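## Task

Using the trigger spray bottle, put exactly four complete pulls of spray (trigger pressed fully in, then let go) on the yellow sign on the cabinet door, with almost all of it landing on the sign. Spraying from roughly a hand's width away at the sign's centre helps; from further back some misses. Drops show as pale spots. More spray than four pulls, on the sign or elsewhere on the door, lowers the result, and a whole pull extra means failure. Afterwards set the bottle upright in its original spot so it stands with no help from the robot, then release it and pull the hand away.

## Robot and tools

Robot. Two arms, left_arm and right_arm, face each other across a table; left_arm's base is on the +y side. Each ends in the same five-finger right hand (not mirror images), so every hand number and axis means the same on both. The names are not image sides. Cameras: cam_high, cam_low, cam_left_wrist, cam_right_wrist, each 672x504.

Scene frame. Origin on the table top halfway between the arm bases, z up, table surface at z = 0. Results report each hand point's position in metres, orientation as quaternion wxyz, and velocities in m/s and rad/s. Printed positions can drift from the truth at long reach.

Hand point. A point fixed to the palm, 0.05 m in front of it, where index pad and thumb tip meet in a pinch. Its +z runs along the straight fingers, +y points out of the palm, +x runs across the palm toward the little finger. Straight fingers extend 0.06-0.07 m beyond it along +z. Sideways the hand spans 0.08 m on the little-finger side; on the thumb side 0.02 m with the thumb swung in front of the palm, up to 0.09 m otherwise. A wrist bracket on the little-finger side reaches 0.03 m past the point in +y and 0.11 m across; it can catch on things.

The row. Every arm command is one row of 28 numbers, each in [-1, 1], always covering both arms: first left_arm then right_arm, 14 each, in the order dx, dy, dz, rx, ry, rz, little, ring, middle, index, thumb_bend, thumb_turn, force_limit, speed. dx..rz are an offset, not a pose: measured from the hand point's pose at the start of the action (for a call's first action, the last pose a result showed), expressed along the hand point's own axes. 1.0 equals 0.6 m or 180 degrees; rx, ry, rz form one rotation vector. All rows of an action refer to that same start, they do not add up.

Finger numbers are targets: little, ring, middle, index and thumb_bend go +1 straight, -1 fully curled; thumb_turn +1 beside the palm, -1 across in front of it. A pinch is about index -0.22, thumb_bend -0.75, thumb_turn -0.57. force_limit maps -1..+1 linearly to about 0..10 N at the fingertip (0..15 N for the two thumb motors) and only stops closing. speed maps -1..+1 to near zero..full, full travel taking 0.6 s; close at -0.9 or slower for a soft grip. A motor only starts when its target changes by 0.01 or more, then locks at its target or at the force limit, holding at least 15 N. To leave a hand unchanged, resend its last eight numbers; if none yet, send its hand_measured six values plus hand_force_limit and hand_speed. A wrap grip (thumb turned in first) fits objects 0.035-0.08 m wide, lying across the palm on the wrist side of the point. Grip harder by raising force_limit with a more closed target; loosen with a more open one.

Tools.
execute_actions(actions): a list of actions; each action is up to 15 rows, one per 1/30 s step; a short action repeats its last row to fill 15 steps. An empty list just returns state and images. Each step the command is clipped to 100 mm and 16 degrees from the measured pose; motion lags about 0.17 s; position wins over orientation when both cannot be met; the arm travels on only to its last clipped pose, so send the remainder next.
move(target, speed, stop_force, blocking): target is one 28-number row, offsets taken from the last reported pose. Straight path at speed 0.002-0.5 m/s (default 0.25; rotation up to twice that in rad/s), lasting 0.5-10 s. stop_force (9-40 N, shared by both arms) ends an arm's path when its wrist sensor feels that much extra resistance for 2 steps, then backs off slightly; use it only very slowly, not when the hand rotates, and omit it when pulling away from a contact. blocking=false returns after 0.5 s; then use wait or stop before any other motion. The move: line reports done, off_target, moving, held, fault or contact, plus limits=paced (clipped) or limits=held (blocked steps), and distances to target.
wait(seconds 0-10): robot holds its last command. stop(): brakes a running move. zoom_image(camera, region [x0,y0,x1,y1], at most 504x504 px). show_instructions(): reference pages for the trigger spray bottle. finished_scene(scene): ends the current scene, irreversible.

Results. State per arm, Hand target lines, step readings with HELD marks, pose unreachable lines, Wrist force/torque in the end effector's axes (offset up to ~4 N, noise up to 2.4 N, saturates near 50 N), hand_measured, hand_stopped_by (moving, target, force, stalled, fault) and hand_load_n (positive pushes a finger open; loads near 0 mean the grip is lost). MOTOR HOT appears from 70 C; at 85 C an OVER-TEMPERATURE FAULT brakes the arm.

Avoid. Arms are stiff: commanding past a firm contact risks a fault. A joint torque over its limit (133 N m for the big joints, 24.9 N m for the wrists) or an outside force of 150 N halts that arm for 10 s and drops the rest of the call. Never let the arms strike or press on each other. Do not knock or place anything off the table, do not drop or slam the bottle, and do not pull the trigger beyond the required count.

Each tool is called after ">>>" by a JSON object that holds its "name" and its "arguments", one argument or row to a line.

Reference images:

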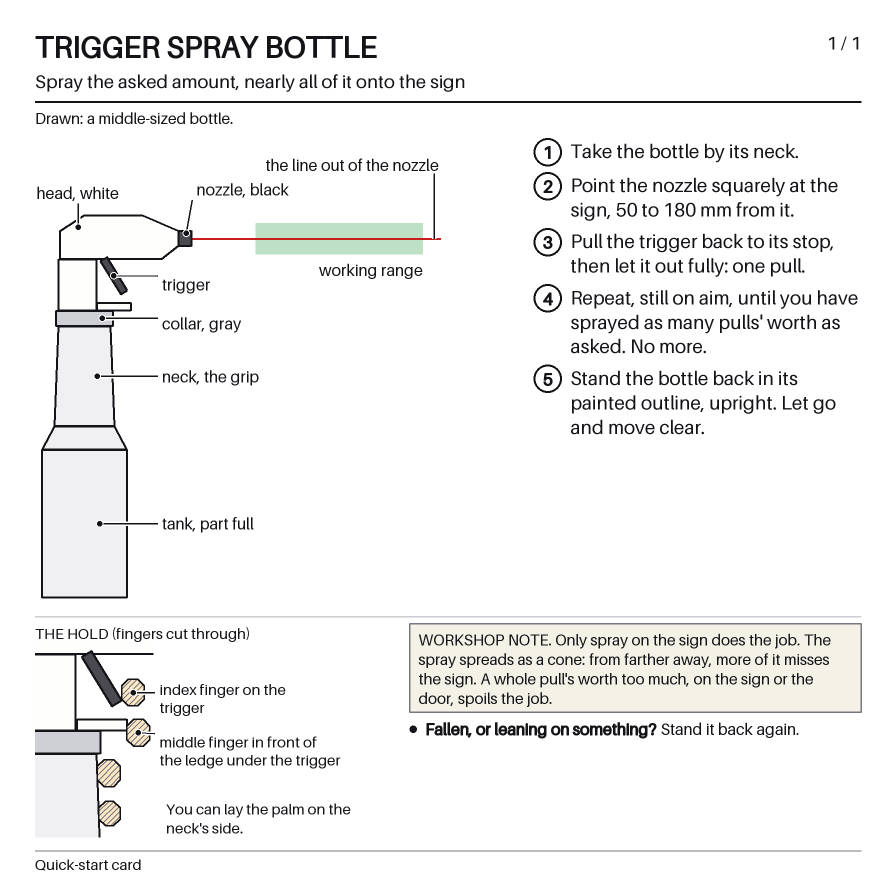

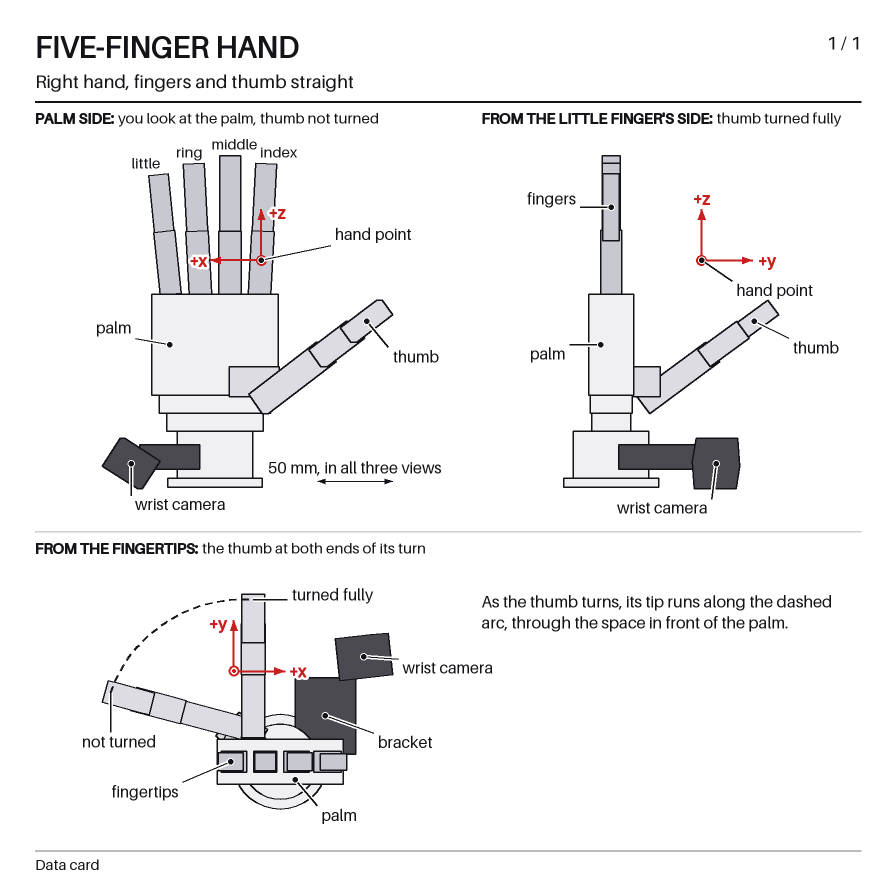

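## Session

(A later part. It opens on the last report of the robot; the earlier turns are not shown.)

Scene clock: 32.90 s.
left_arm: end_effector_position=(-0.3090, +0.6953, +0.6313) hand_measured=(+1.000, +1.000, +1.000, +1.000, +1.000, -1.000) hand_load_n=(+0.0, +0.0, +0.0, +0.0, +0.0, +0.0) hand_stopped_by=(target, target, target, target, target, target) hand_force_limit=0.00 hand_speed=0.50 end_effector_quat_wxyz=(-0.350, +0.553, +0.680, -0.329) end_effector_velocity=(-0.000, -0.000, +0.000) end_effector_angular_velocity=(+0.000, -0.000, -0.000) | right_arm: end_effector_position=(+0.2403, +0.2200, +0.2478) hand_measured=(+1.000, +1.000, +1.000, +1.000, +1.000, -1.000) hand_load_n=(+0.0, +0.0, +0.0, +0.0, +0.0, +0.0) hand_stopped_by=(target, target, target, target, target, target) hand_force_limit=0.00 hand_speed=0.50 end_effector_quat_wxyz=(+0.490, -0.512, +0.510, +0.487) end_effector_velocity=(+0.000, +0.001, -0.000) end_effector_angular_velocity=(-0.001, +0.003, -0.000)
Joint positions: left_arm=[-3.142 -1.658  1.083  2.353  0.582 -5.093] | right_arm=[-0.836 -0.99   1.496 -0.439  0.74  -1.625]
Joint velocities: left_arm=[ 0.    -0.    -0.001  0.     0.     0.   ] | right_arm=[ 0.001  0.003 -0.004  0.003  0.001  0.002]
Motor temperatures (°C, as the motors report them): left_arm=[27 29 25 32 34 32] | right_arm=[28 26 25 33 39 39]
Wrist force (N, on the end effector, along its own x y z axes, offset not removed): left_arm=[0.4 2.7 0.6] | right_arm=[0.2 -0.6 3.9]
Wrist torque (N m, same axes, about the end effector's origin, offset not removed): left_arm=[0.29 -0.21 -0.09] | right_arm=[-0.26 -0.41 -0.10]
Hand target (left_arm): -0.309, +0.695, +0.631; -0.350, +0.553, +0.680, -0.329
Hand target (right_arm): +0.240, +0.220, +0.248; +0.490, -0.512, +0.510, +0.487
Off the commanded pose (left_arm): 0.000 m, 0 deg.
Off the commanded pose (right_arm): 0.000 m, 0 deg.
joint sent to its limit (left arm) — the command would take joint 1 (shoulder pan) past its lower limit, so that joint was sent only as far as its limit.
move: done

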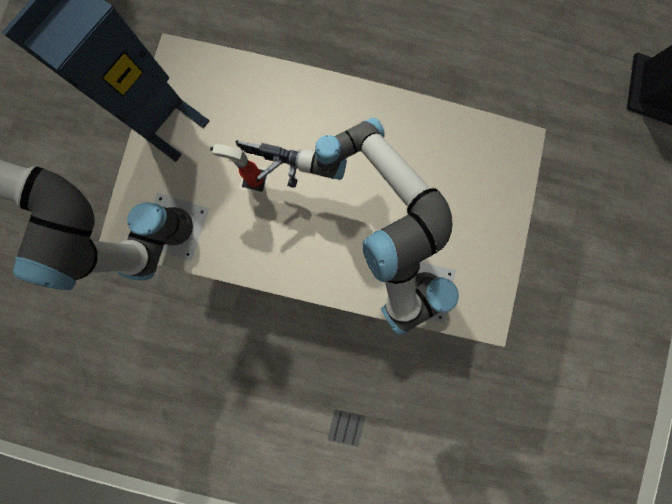

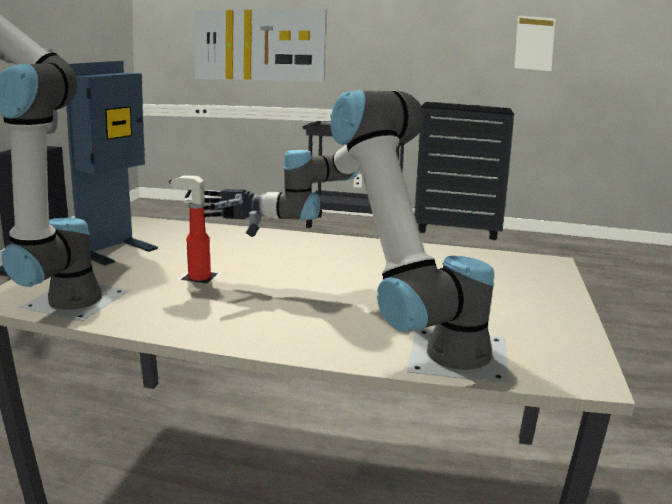

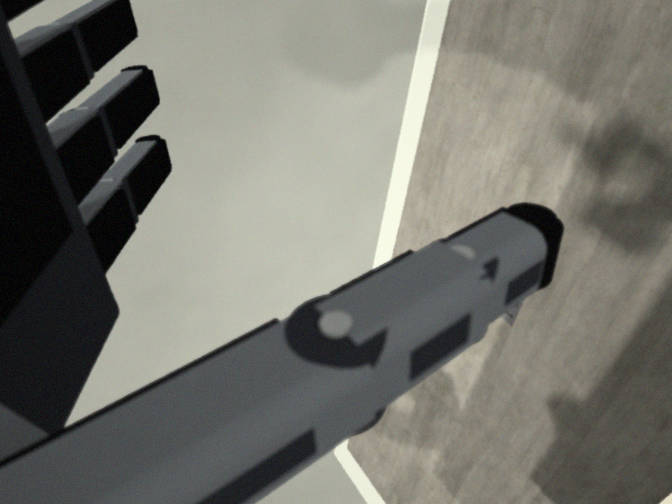

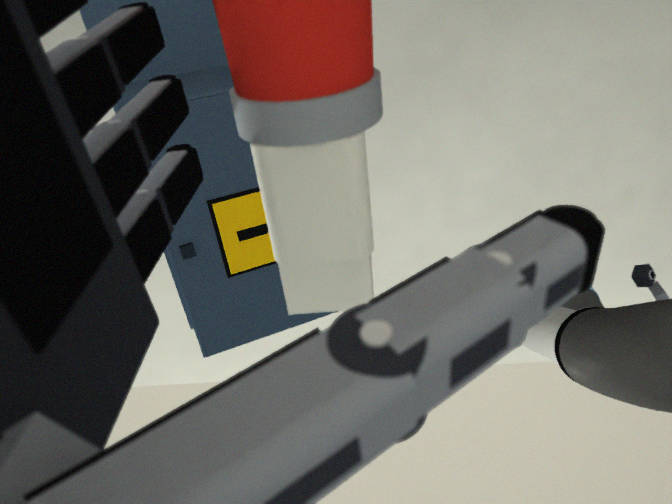

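>>> {"name": "move", "arguments": {
  "target": [-0.0,0,0,0,0,0,1,1,1,1,1,-1,0,0.5,-0.008,0.035,0.122,0,-0.0145,0,1,1,1,1,1,-1,0,0.5],
  "speed": 0.04
}}

>>> {"name": "zoom_image", "arguments": {
  "camera": "cam_low",
  "region": [150,160,250,235]
}}

>>> {"name": "zoom_image", "arguments": {
  "camera": "cam_high",
  "region": [190,115,310,205]
}}

Scene clock: 35.30 s.
left_arm: end_effector_position=(-0.3090, +0.6953, +0.6313) hand_measured=(+1.000, +1.000, +1.000, +1.000, +1.000, -1.000) hand_load_n=(+0.0, +0.0, +0.0, +0.0, +0.0, +0.0) hand_stopped_by=(target, target, target, target, target, target) hand_force_limit=0.00 hand_speed=0.50 end_effector_quat_wxyz=(-0.350, +0.553, +0.680, -0.329) end_effector_velocity=(-0.000, -0.000, +0.000) end_effector_angular_velocity=(+0.001, -0.000, +0.001) | right_arm: end_effector_position=(+0.2193, +0.2932, +0.2491) hand_measured=(+1.000, +1.000, +1.000, +1.000, +1.000, -1.000) hand_load_n=(+0.0, +0.0, +0.0, +0.0, +0.0, +0.0) hand_stopped_by=(target, target, target, target, target, target) hand_force_limit=0.00 hand_speed=0.50 end_effector_quat_wxyz=(+0.501, -0.501, +0.498, +0.499) end_effector_velocity=(-0.000, +0.002, +0.000) end_effector_angular_velocity=(+0.001, -0.002, -0.000)
Joint positions: left_arm=[-3.142 -1.658  1.083  2.353  0.582 -5.093] | right_arm=[-0.723 -0.881  1.335 -0.455  0.851 -1.575]
Joint velocities: left_arm=[ 0.001 -0.001 -0.    -0.    -0.    -0.   ] | right_arm=[ 0.002  0.003 -0.005  0.001  0.002 -0.   ]
Motor temperatures (°C, as the motors report them): left_arm=[27 29 25 32 34 32] | right_arm=[28 26 25 33 39 39]
Wrist force (N, on the end effector, along its own x y z axes, offset not removed): left_arm=[-0.4 0.9 -0.3] | right_arm=[-2.5 -0.1 1.9]
Wrist torque (N m, same axes, about the end effector's origin, offset not removed): left_arm=[0.05 -0.08 -0.19] | right_arm=[-0.19 0.37 -0.18]
Hand target (left_arm): -0.309, +0.695, +0.631; -0.350, +0.553, +0.680, -0.329
Hand target (right_arm): +0.219, +0.293, +0.249; +0.502, -0.501, +0.498, +0.499
Off the commanded pose (left_arm): 0.000 m, 0 deg.
Off the commanded pose (right_arm): 0.000 m, 0 deg.
joint sent to its limit (left arm) — the command would take joint 1 (shoulder pan) past its lower limit, so that joint was sent only as far as its limit.
move: done

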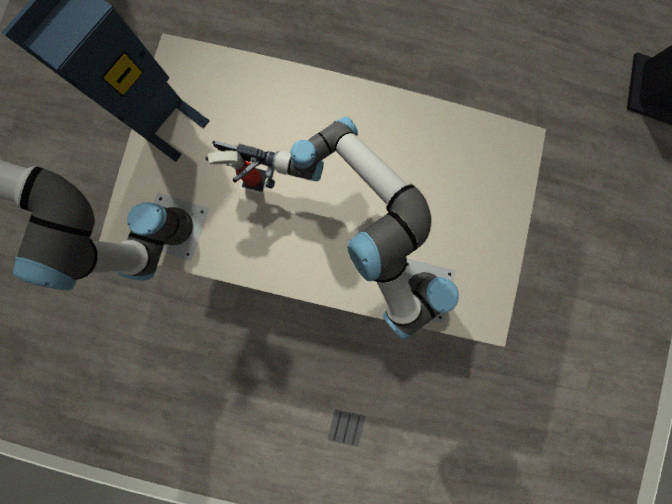

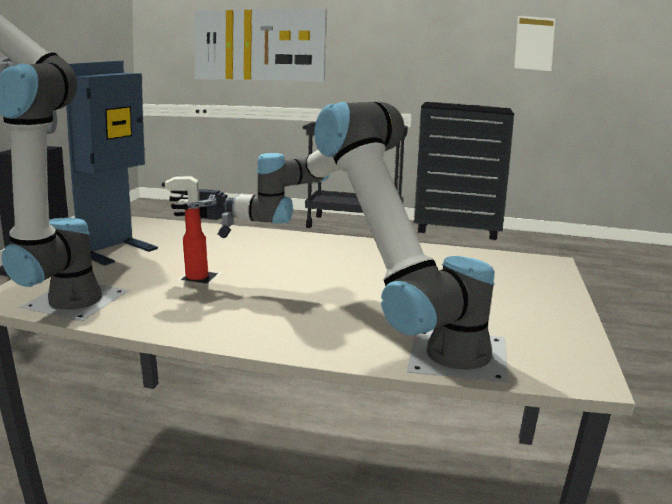

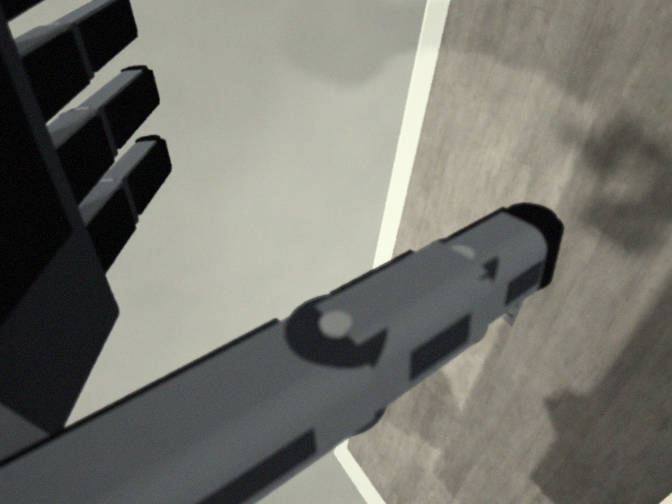

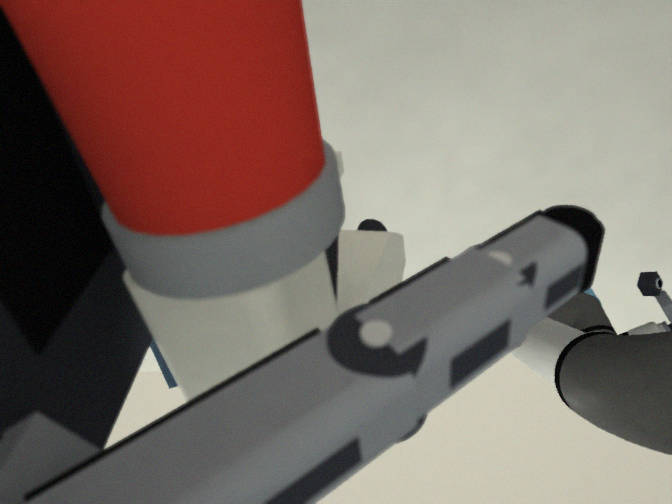

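Region (150, 160, 250, 235) of cam_low's 672x504 image, scaled by 5.040, with more detail than that image has; it fills the top 378 rows of this view, and the rest is white.

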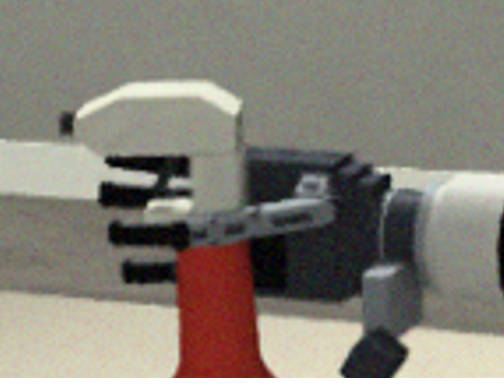

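Region (190, 115, 310, 205) of cam_high's 672x504 image, scaled by 4.200, with more detail than that image has; it fills the top 378 rows of this view, and the rest is white.

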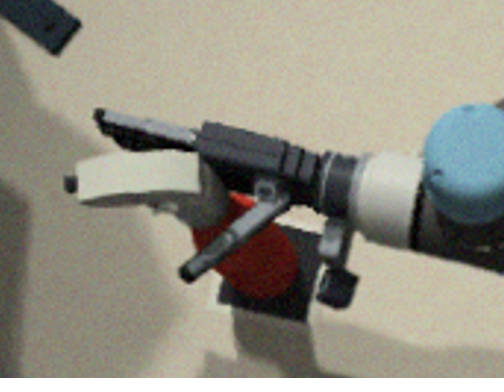

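>>> {"name": "move", "arguments": {
  "target": [0,0,0,0,0,0,1,1,1,1,1,-1,0,0.5,0.01,-0.012,-0.005,0,0,0,1,1,1,1,1,-1,0,0.5],
  "speed": 0.03
}}

>>> {"name": "move", "arguments": {
  "target": [0,0,0,0,0,0,1,1,1,1,1,-1,0,0.5,0,0.02,0.005,-0.1,0,0,1,1,1,1,1,-1,0,0.5],
  "speed": 0.08
}}

>>> {"name": "move", "arguments": {
  "target": [0,0,0,0,0,0,1,1,1,1,1,-1,0,0.5,0,0,0,0,0,0,-1,-1,-1,0.6,-1,-1,0.8,-0.6]
}}

>>> {"name": "zoom_image", "arguments": {
  "camera": "cam_low",
  "region": [150,160,250,235]
}}

>>> {"name": "zoom_image", "arguments": {
  "camera": "cam_high",
  "region": [190,115,310,205]
}}

Scene clock: 36.20 s.
left_arm: end_effector_position=(-0.3090, +0.6953, +0.6313) hand_measured=(+1.000, +1.000, +1.000, +1.000, +1.000, -1.000) hand_load_n=(+0.0, +0.0, +0.0, +0.0, +0.0, +0.0) hand_stopped_by=(target, target, target, target, target, target) hand_force_limit=0.00 hand_speed=0.50 end_effector_quat_wxyz=(-0.350, +0.553, +0.680, -0.329) end_effector_velocity=(+0.000, -0.000, +0.000) end_effector_angular_velocity=(-0.000, +0.000, -0.001) | right_arm: end_effector_position=(+0.2264, +0.2903, +0.2433) hand_measured=(+1.000, +1.000, +1.000, +1.000, +1.000, -1.000) hand_load_n=(+0.0, +0.0, +0.0, +0.0, +0.0, +0.0) hand_stopped_by=(target, target, target, target, target, target) hand_force_limit=0.00 hand_speed=0.50 end_effector_quat_wxyz=(+0.501, -0.501, +0.498, +0.499) end_effector_velocity=(+0.000, -0.000, -0.001) end_effector_angular_velocity=(+0.000, +0.000, +0.002)
Joint positions: left_arm=[-3.142 -1.658  1.083  2.353  0.582 -5.093] | right_arm=[-0.735 -0.872  1.337 -0.466  0.84  -1.575]
Joint velocities: left_arm=[-0.    -0.001  0.    -0.    -0.     0.001] | right_arm=[-0.001  0.002  0.    -0.002 -0.003  0.   ]
Motor temperatures (°C, as the motors report them): left_arm=[27 29 25 32 34 32] | right_arm=[28 26 25 33 39 39]
Wrist force (N, on the end effector, along its own x y z axes, offset not removed): left_arm=[-0.6 1.4 0.7] | right_arm=[-1.1 3.1 -0.3]
Wrist torque (N m, same axes, about the end effector's origin, offset not removed): left_arm=[0.11 -0.05 -0.14] | right_arm=[0.47 0.08 -0.22]
Hand target (left_arm): -0.309, +0.695, +0.631; -0.350, +0.553, +0.680, -0.329
Hand target (right_arm): +0.227, +0.290, +0.243; +0.501, -0.501, +0.498, +0.499
Off the commanded pose (left_arm): 0.000 m, 0 deg.
Off the commanded pose (right_arm): 0.000 m, 0 deg.
joint sent to its limit (left arm) — the command would take joint 1 (shoulder pan) past its lower limit, so that joint was sent only as far as its limit.
move: done

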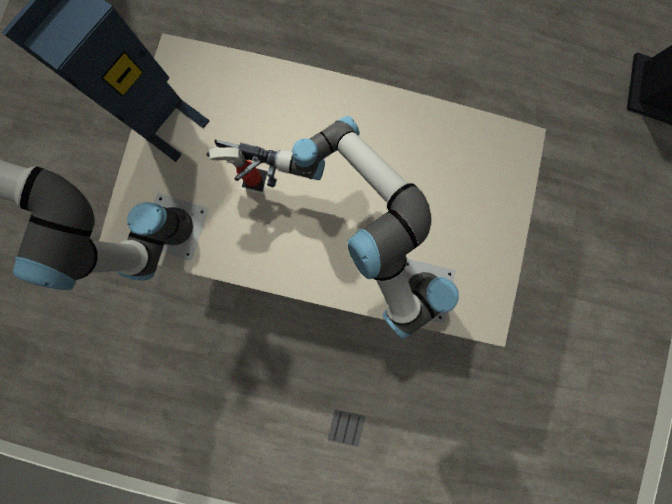

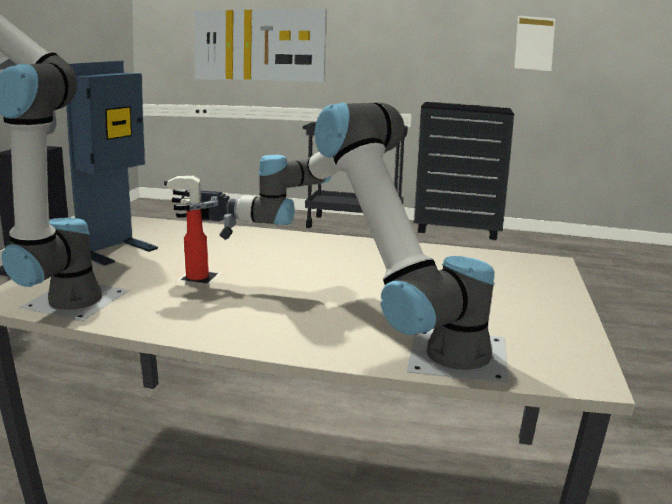

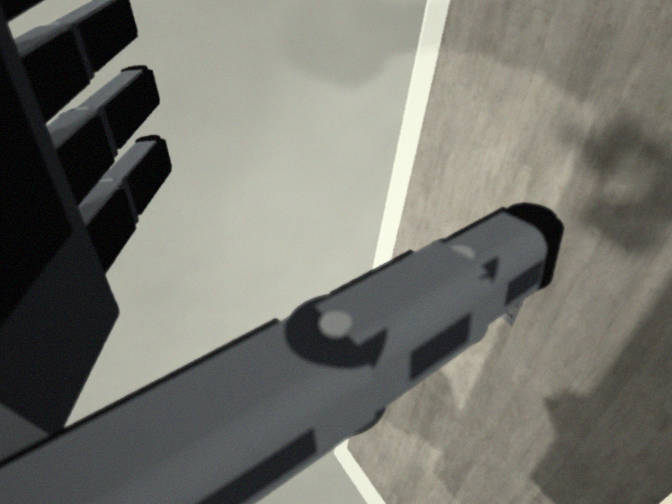

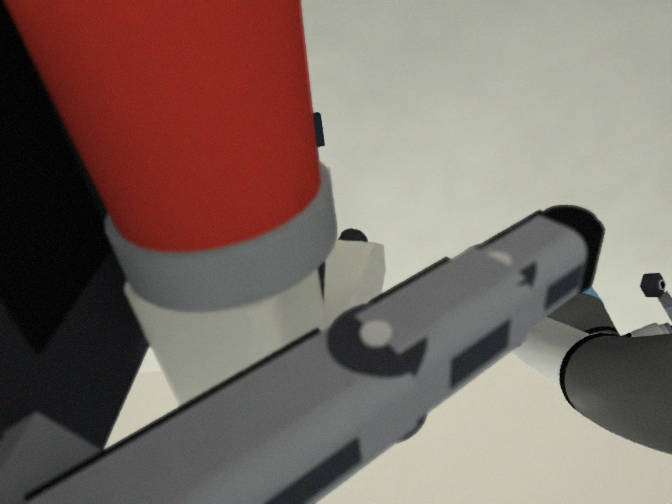

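Scene clock: 38.47 s.
left_arm: end_effector_position=(-0.3090, +0.6953, +0.6313) hand_measured=(+1.000, +1.000, +1.000, +1.000, +1.000, -1.000) hand_load_n=(+0.0, +0.0, +0.0, +0.0, +0.0, +0.0) hand_stopped_by=(target, target, target, target, target, target) hand_force_limit=0.00 hand_speed=0.50 end_effector_quat_wxyz=(-0.350, +0.553, +0.680, -0.329) end_effector_velocity=(-0.000, -0.000, +0.000) end_effector_angular_velocity=(+0.001, -0.000, -0.000) | right_arm: end_effector_position=(+0.2145, +0.2931, +0.2430) hand_measured=(+1.000, +1.000, +1.000, +1.000, +1.000, -1.000) hand_load_n=(+0.0, +0.0, +0.0, +0.0, +0.0, +0.0) hand_stopped_by=(target, target, target, target, target, target) hand_force_limit=0.00 hand_speed=0.50 end_effector_quat_wxyz=(+0.417, -0.573, +0.414, +0.571) end_effector_velocity=(+0.001, -0.000, +0.000) end_effector_angular_velocity=(-0.000, -0.002, +0.009)
Joint positions: left_arm=[-3.142 -1.658  1.083  2.353  0.582 -5.093] | right_arm=[-0.77  -0.728  1.073 -0.344  0.492 -1.577]
Joint velocities: left_arm=[ 0.    -0.    -0.001 -0.    -0.     0.001] | right_arm=[-0.002  0.006 -0.013  0.009 -0.011 -0.004]
Motor temperatures (°C, as the motors report them): left_arm=[27 29 25 32 34 32] | right_arm=[28 26 25 33 39 39]
Wrist force (N, on the end effector, along its own x y z axes, offset not removed): left_arm=[-1.4 0.8 2.0] | right_arm=[1.2 -3.7 2.9]
Wrist torque (N m, same axes, about the end effector's origin, offset not removed): left_arm=[-0.09 0.05 -0.27] | right_arm=[-0.79 -0.36 -0.04]
Hand target (left_arm): -0.309, +0.695, +0.631; -0.350, +0.553, +0.680, -0.329
Hand target (right_arm): +0.214, +0.293, +0.243; -0.417, +0.573, -0.414, -0.571
Off the commanded pose (left_arm): 0.000 m, 0 deg.
Off the commanded pose (right_arm): 0.000 m, 0 deg.
joint sent to its limit (left arm) — the command would take joint 1 (shoulder pan) past its lower limit, so that joint was sent only as far as its limit.
move: done

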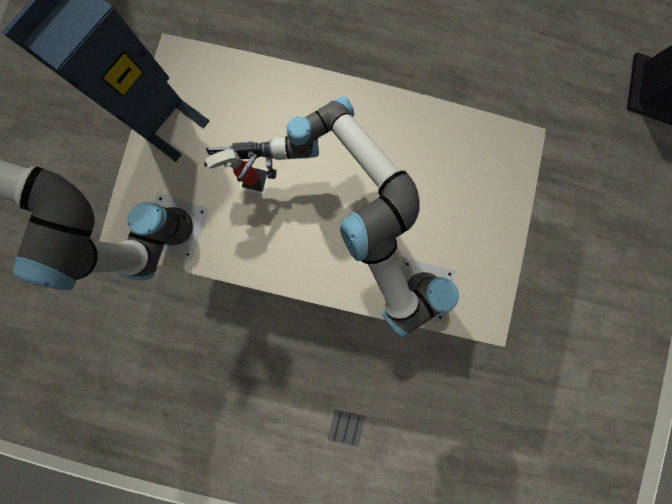

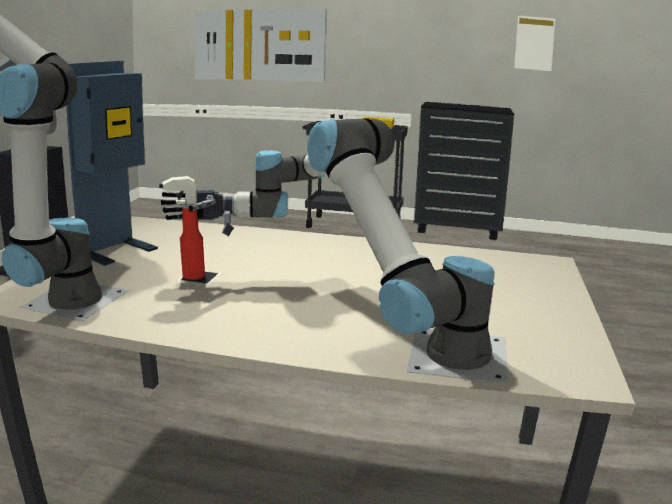

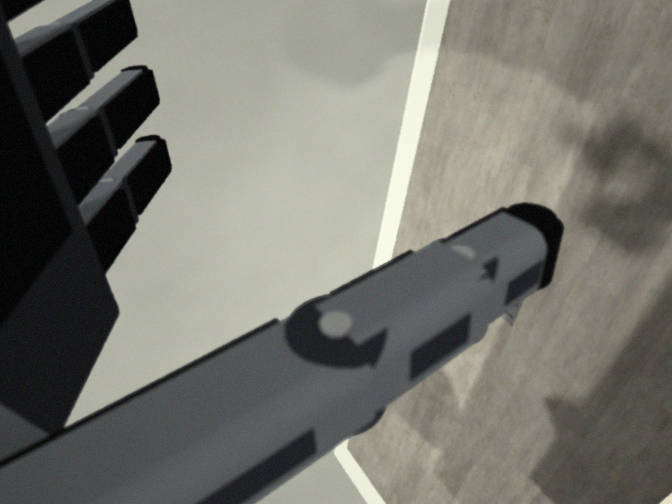

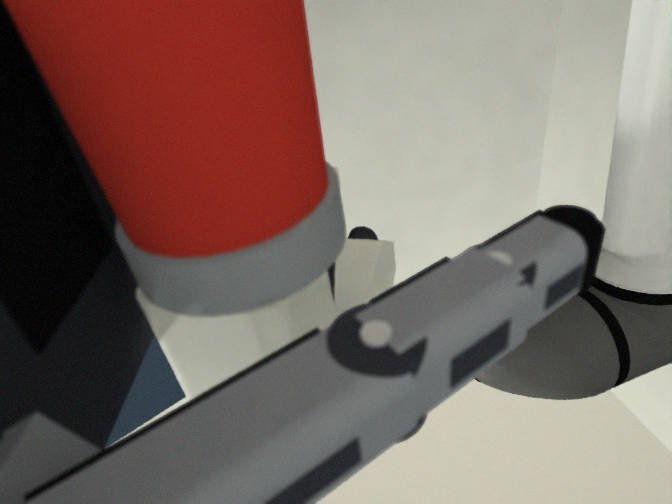

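Scene clock: 41.27 s.
left_arm: end_effector_position=(-0.3090, +0.6953, +0.6313) hand_measured=(+1.000, +1.000, +1.000, +1.000, +1.000, -1.000) hand_load_n=(+0.0, +0.0, +0.0, +0.0, +0.0, +0.0) hand_stopped_by=(target, target, target, target, target, target) hand_force_limit=0.00 hand_speed=0.50 end_effector_quat_wxyz=(-0.350, +0.553, +0.680, -0.329) end_effector_velocity=(+0.000, +0.000, +0.000) end_effector_angular_velocity=(+0.000, -0.000, -0.001) | right_arm: end_effector_position=(+0.2145, +0.2931, +0.2430) hand_measured=(-0.610, -0.610, -0.562, +0.600, -0.026, -1.000) hand_load_n=(+10.0, +10.5, +6.5, +0.0, +13.5, +5.5) hand_stopped_by=(force, force, force, target, force, target) hand_force_limit=0.80 hand_speed=-0.60 end_effector_quat_wxyz=(+0.417, -0.573, +0.414, +0.571) end_effector_velocity=(+0.001, +0.000, +0.000) end_effector_angular_velocity=(+0.000, +0.000, -0.002)
Joint positions: left_arm=[-3.142 -1.658  1.083  2.353  0.582 -5.093] | right_arm=[-0.77  -0.728  1.073 -0.345  0.492 -1.577]
Joint velocities: left_arm=[-0.    -0.    -0.001 -0.     0.     0.001] | right_arm=[-0.001  0.    -0.001 -0.     0.001  0.001]
Motor temperatures (°C, as the motors report them): left_arm=[27 29 25 32 34 32] | right_arm=[28 26 25 33 39 39]
Wrist force (N, on the end effector, along its own x y z axes, offset not removed): left_arm=[0.5 1.3 -0.1] | right_arm=[-8.8 -3.5 3.5]
Wrist torque (N m, same axes, about the end effector's origin, offset not removed): left_arm=[0.07 -0.20 -0.09] | right_arm=[-0.83 -0.30 -0.48]
Hand target (left_arm): -0.309, +0.695, +0.631; -0.350, +0.553, +0.680, -0.329
Hand target (right_arm): +0.214, +0.293, +0.243; -0.417, +0.573, -0.414, -0.571
Off the commanded pose (left_arm): 0.000 m, 0 deg.
Off the commanded pose (right_arm): 0.000 m, 0 deg.
joint sent to its limit (left arm) — the command would take joint 1 (shoulder pan) past its lower limit, so that joint was sent only as far as its limit.
move: done

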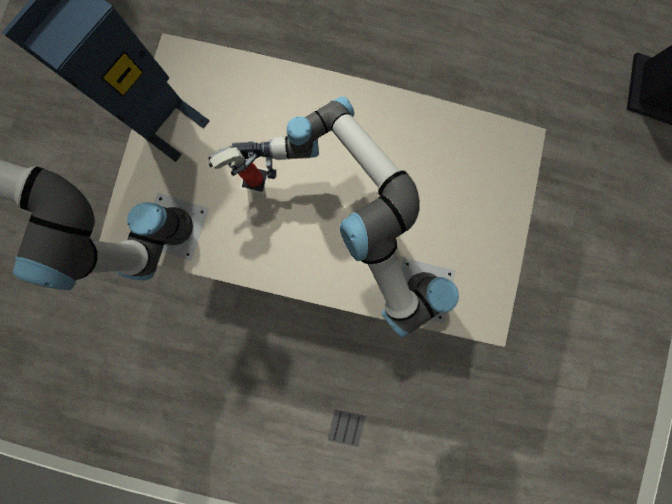

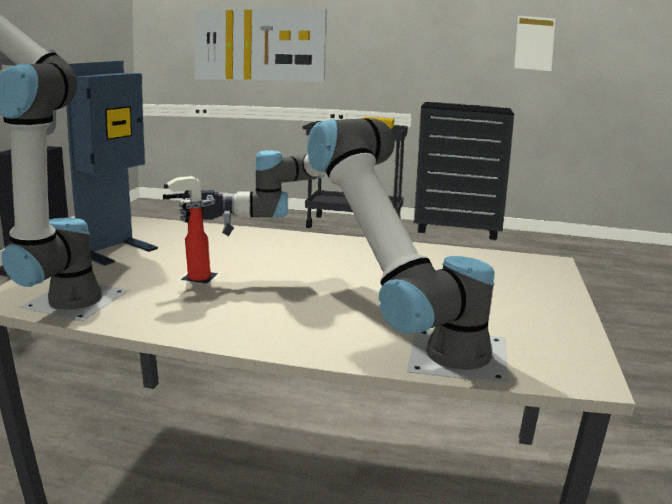

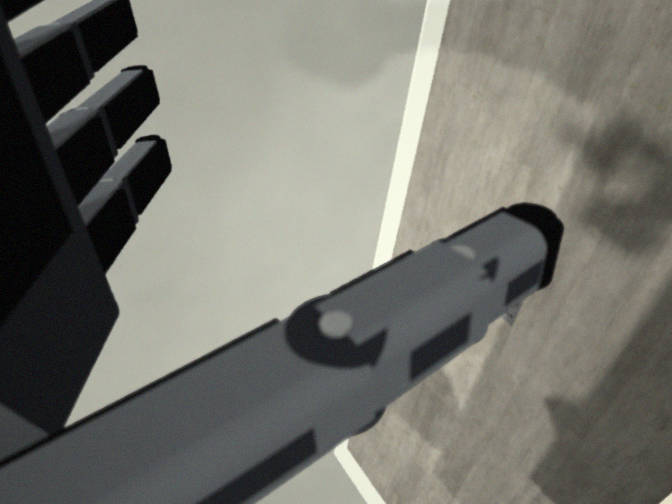

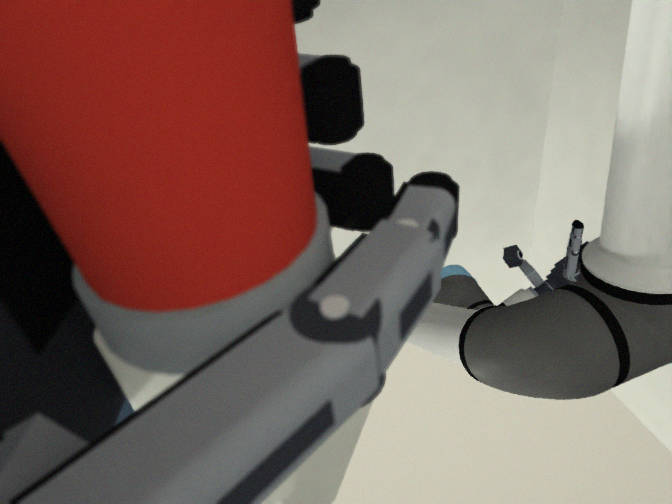

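Region (150, 160, 250, 235) of cam_low's 672x504 image, scaled by 5.040, with more detail than that image has; it fills the top 378 rows of this view, and the rest is white.

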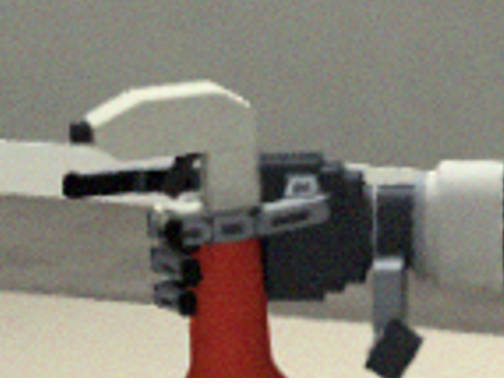

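Region (190, 115, 310, 205) of cam_high's 672x504 image, scaled by 4.200, with more detail than that image has; it fills the top 378 rows of this view, and the rest is white.

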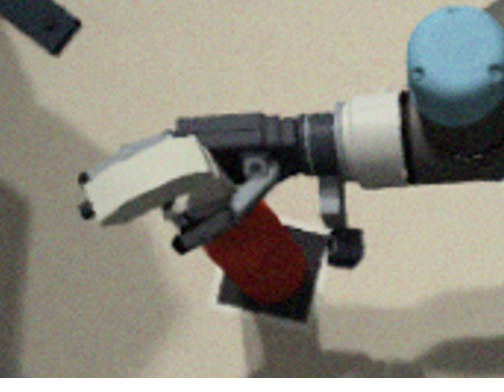

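>>> {"name": "move", "arguments": {
  "target": [0,0,0,0,0,0,1,1,1,1,1,-1,0,0.5,-0.23,-0.12,0.08,0.38,0,0,-1,-1,-1,0.6,-1,-1,0.8,-0.6],
  "speed": 0.15
}}

>>> {"name": "zoom_image", "arguments": {
  "camera": "cam_low",
  "region": [60,70,260,220]
}}

>>> {"name": "zoom_image", "arguments": {
  "camera": "cam_high",
  "region": [60,20,260,170]
}}

Scene clock: 45.80 s.
left_arm: end_effector_position=(-0.3090, +0.6953, +0.6313) hand_measured=(+1.000, +1.000, +1.000, +1.000, +1.000, -1.000) hand_load_n=(+0.0, +0.0, +0.0, +0.0, +0.0, +0.0) hand_stopped_by=(target, target, target, target, target, target) hand_force_limit=0.00 hand_speed=0.50 end_effector_quat_wxyz=(-0.350, +0.553, +0.680, -0.329) end_effector_velocity=(+0.000, -0.000, -0.000) end_effector_angular_velocity=(+0.002, -0.000, +0.000) | right_arm: end_effector_position=(+0.2678, +0.3614, +0.3815) hand_measured=(-0.610, -0.610, -0.562, +0.600, -0.026, -1.000) hand_load_n=(+5.0, +7.5, +7.5, +0.0, +13.5, +6.0) hand_stopped_by=(force, force, force, target, force, target) hand_force_limit=0.80 hand_speed=-0.60 end_effector_quat_wxyz=(+0.667, -0.240, +0.664, +0.239) end_effector_velocity=(+0.001, +0.001, +0.001) end_effector_angular_velocity=(-0.000, +0.003, -0.009)
Joint positions: left_arm=[-3.142 -1.658  1.083  2.353  0.582 -5.093] | right_arm=[-0.412 -0.852  0.935 -0.087  2.042 -1.575]
Joint velocities: left_arm=[-0.    -0.    -0.    -0.001  0.    -0.001] | right_arm=[ 0.003  0.005 -0.012  0.009  0.012  0.003]
Motor temperatures (°C, as the motors report them): left_arm=[27 29 25 32 34 32] | right_arm=[28 26 25 33 39 39]
Wrist force (N, on the end effector, along its own x y z axes, offset not removed): left_arm=[0.6 0.6 1.1] | right_arm=[2.5 -4.3 2.1]
Wrist torque (N m, same axes, about the end effector's origin, offset not removed): left_arm=[-0.04 -0.34 -0.13] | right_arm=[-0.94 -0.17 -0.26]
Hand target (left_arm): -0.309, +0.695, +0.631; -0.350, +0.553, +0.680, -0.329
Hand target (right_arm): +0.268, +0.361, +0.382; +0.667, -0.240, +0.664, +0.239
Off the commanded pose (left_arm): 0.000 m, 0 deg.
Off the commanded pose (right_arm): 0.001 m, 0 deg.
joint sent to its limit (left arm) — the command would take joint 1 (shoulder pan) past its lower limit, so that joint was sent only as far as its limit.
move: done

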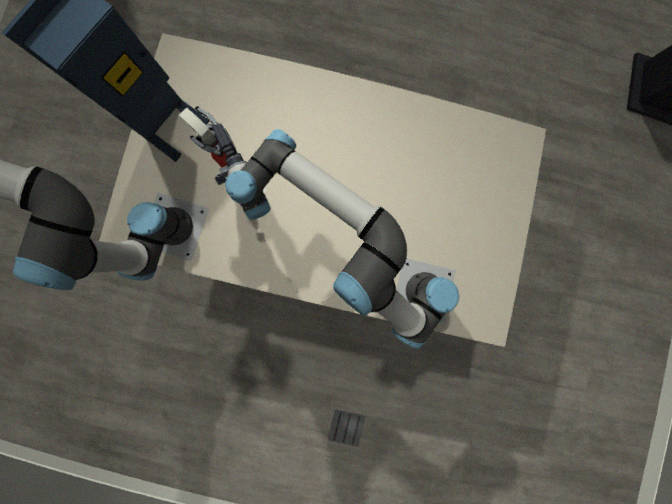

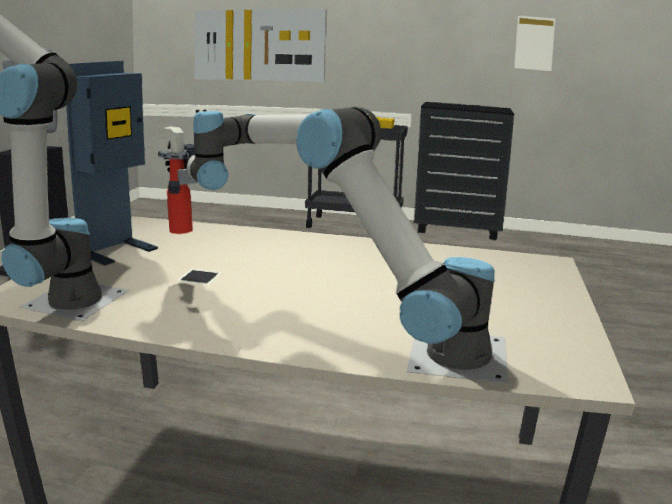

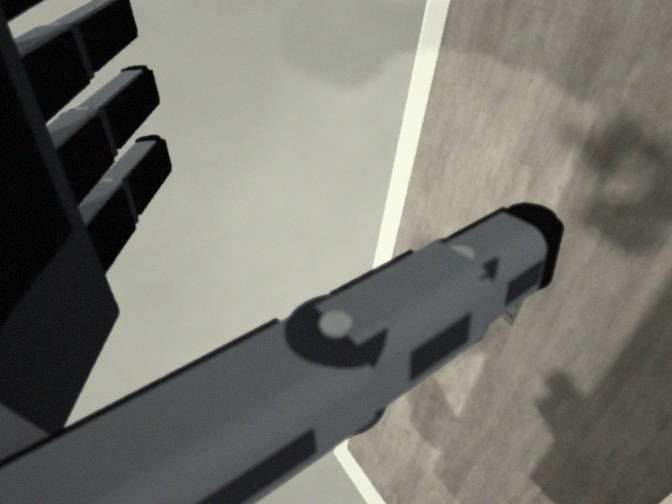

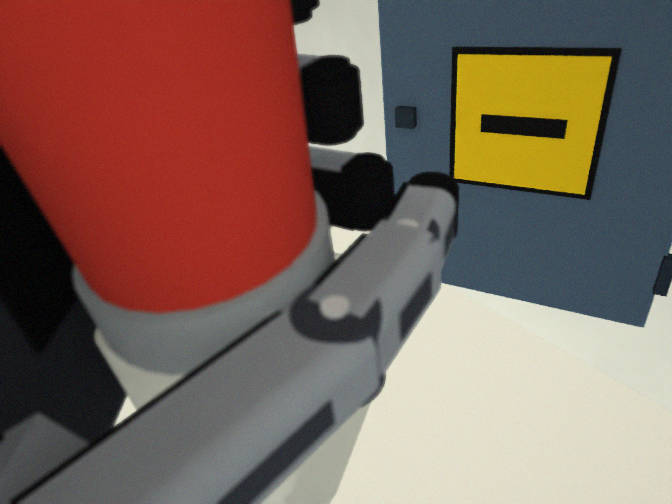

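Region (60, 70, 260, 220) of cam_low's 672x504 image, scaled by 2.520, with more detail than that image has; it fills the top 378 rows of this view, and the rest is white.

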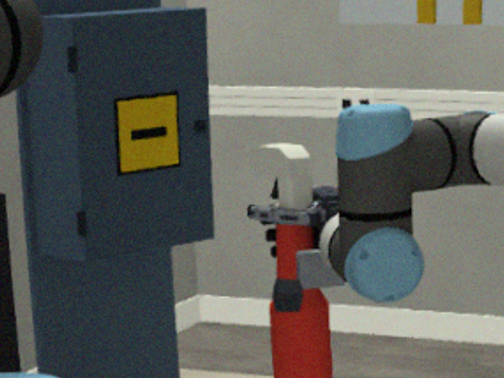

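Region (60, 20, 260, 170) of cam_high's 672x504 image, scaled by 2.520, with more detail than that image has; it fills the top 378 rows of this view, and the rest is white.

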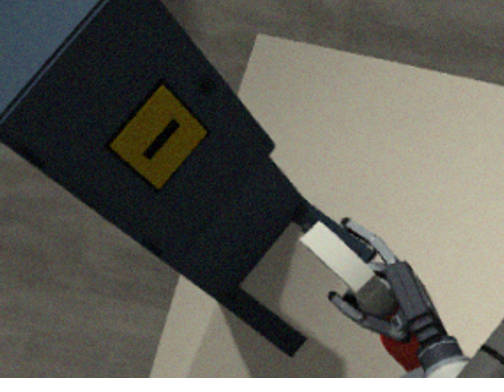

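>>> {"name": "move", "arguments": {
  "target": [0,0,0,0,0,0,1,1,1,1,1,-1,0,0.5,0,0.085,0.13,-0.045,0,0,-1,-1,-1,0.6,-1,-1,0.8,-0.6],
  "speed": 0.08
}}

>>> {"name": "zoom_image", "arguments": {
  "camera": "cam_low",
  "region": [80,90,200,180]
}}

>>> {"name": "zoom_image", "arguments": {
  "camera": "cam_high",
  "region": [90,45,210,135]
}}

Scene clock: 47.60 s.
left_arm: end_effector_position=(-0.3090, +0.6953, +0.6313) hand_measured=(+1.000, +1.000, +1.000, +1.000, +1.000, -1.000) hand_load_n=(+0.0, +0.0, +0.0, +0.0, +0.0, +0.0) hand_stopped_by=(target, target, target, target, target, target) hand_force_limit=0.00 hand_speed=0.50 end_effector_quat_wxyz=(-0.350, +0.553, +0.680, -0.329) end_effector_velocity=(+0.000, +0.000, -0.000) end_effector_angular_velocity=(-0.001, -0.000, -0.000) | right_arm: end_effector_position=(+0.2955, +0.4499, +0.3814) hand_measured=(-0.610, -0.610, -0.562, +0.600, -0.026, -1.000) hand_load_n=(+5.0, +7.5, +7.5, +0.0, +13.5, +6.0) hand_stopped_by=(force, force, force, target, force, target) hand_force_limit=0.80 hand_speed=-0.60 end_effector_quat_wxyz=(+0.648, -0.286, +0.645, +0.286) end_effector_velocity=(+0.000, +0.002, +0.001) end_effector_angular_velocity=(-0.004, +0.004, +0.001)
Joint positions: left_arm=[-3.142 -1.658  1.083  2.353  0.582 -5.093] | right_arm=[-0.447 -0.525  0.336  0.185  1.866 -1.575]
Joint velocities: left_arm=[-0.     0.     0.001 -0.     0.     0.   ] | right_arm=[ 0.001  0.021 -0.047  0.031 -0.001  0.002]
Motor temperatures (°C, as the motors report them): left_arm=[27 29 25 32 34 32] | right_arm=[28 26 25 33 39 39]
Wrist force (N, on the end effector, along its own x y z axes, offset not removed): left_arm=[-1.6 1.4 0.3] | right_arm=[7.6 -1.9 1.4]
Wrist torque (N m, same axes, about the end effector's origin, offset not removed): left_arm=[0.08 0.02 -0.20] | right_arm=[-0.46 -0.88 0.19]
Hand target (left_arm): -0.309, +0.695, +0.631; -0.350, +0.553, +0.680, -0.329
Hand target (right_arm): +0.295, +0.450, +0.381; +0.648, -0.286, +0.645, +0.285
Off the commanded pose (left_arm): 0.000 m, 0 deg.
Off the commanded pose (right_arm): 0.001 m, 0 deg.
joint sent to its limit (left arm) — the command would take joint 1 (shoulder pan) past its lower limit, so that joint was sent only as far as its limit.
move: done

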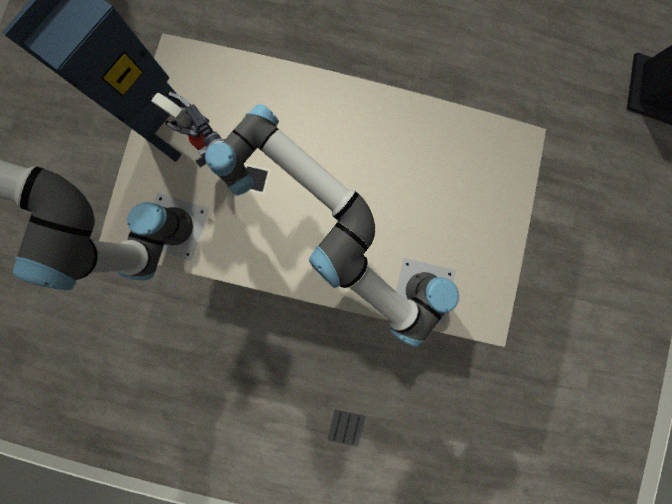

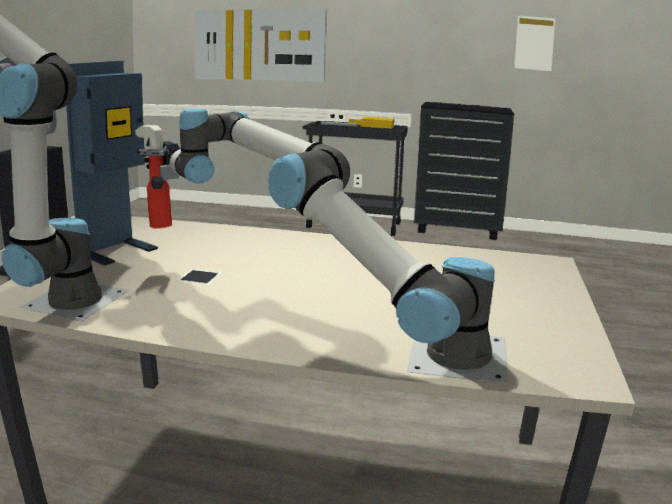

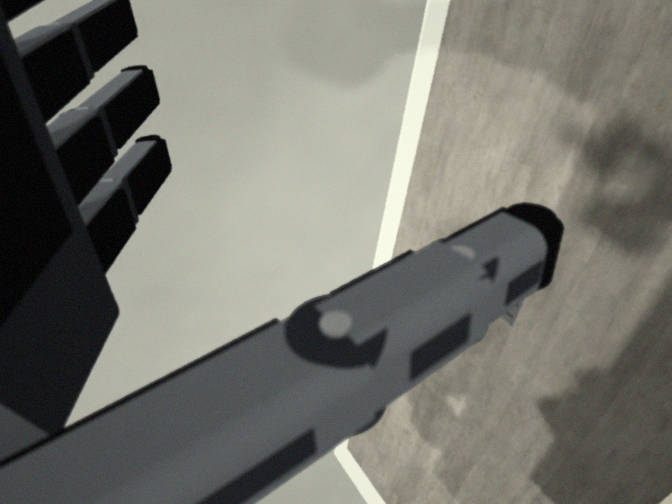

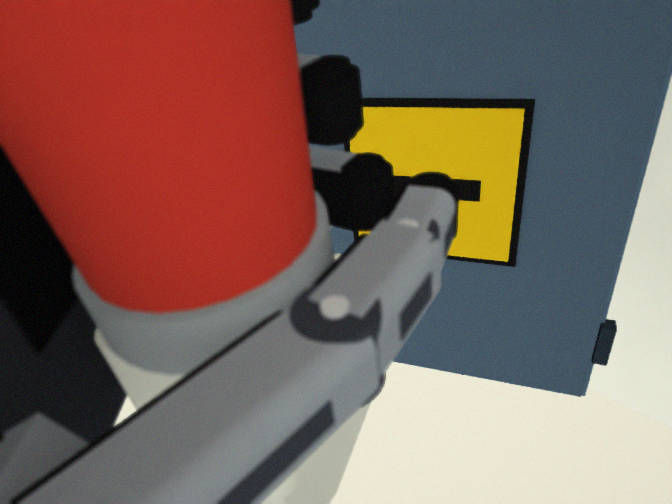

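Region (80, 90, 200, 180) of cam_low's 672x504 image, scaled by 4.200, with more detail than that image has; it fills the top 378 rows of this view, and the rest is white.

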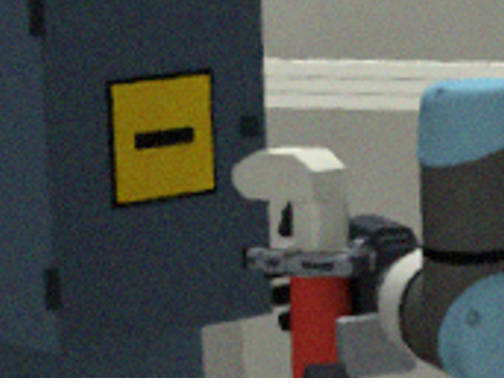

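Region (90, 45, 210, 135) of cam_high's 672x504 image, scaled by 4.200, with more detail than that image has; it fills the top 378 rows of this view, and the rest is white.

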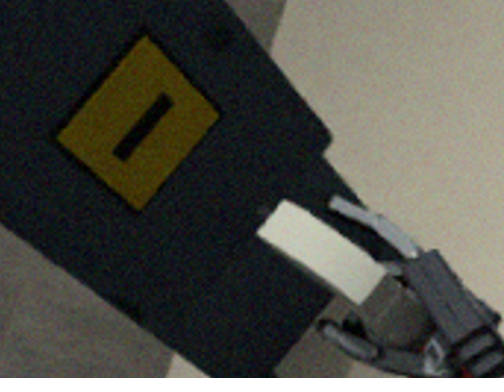

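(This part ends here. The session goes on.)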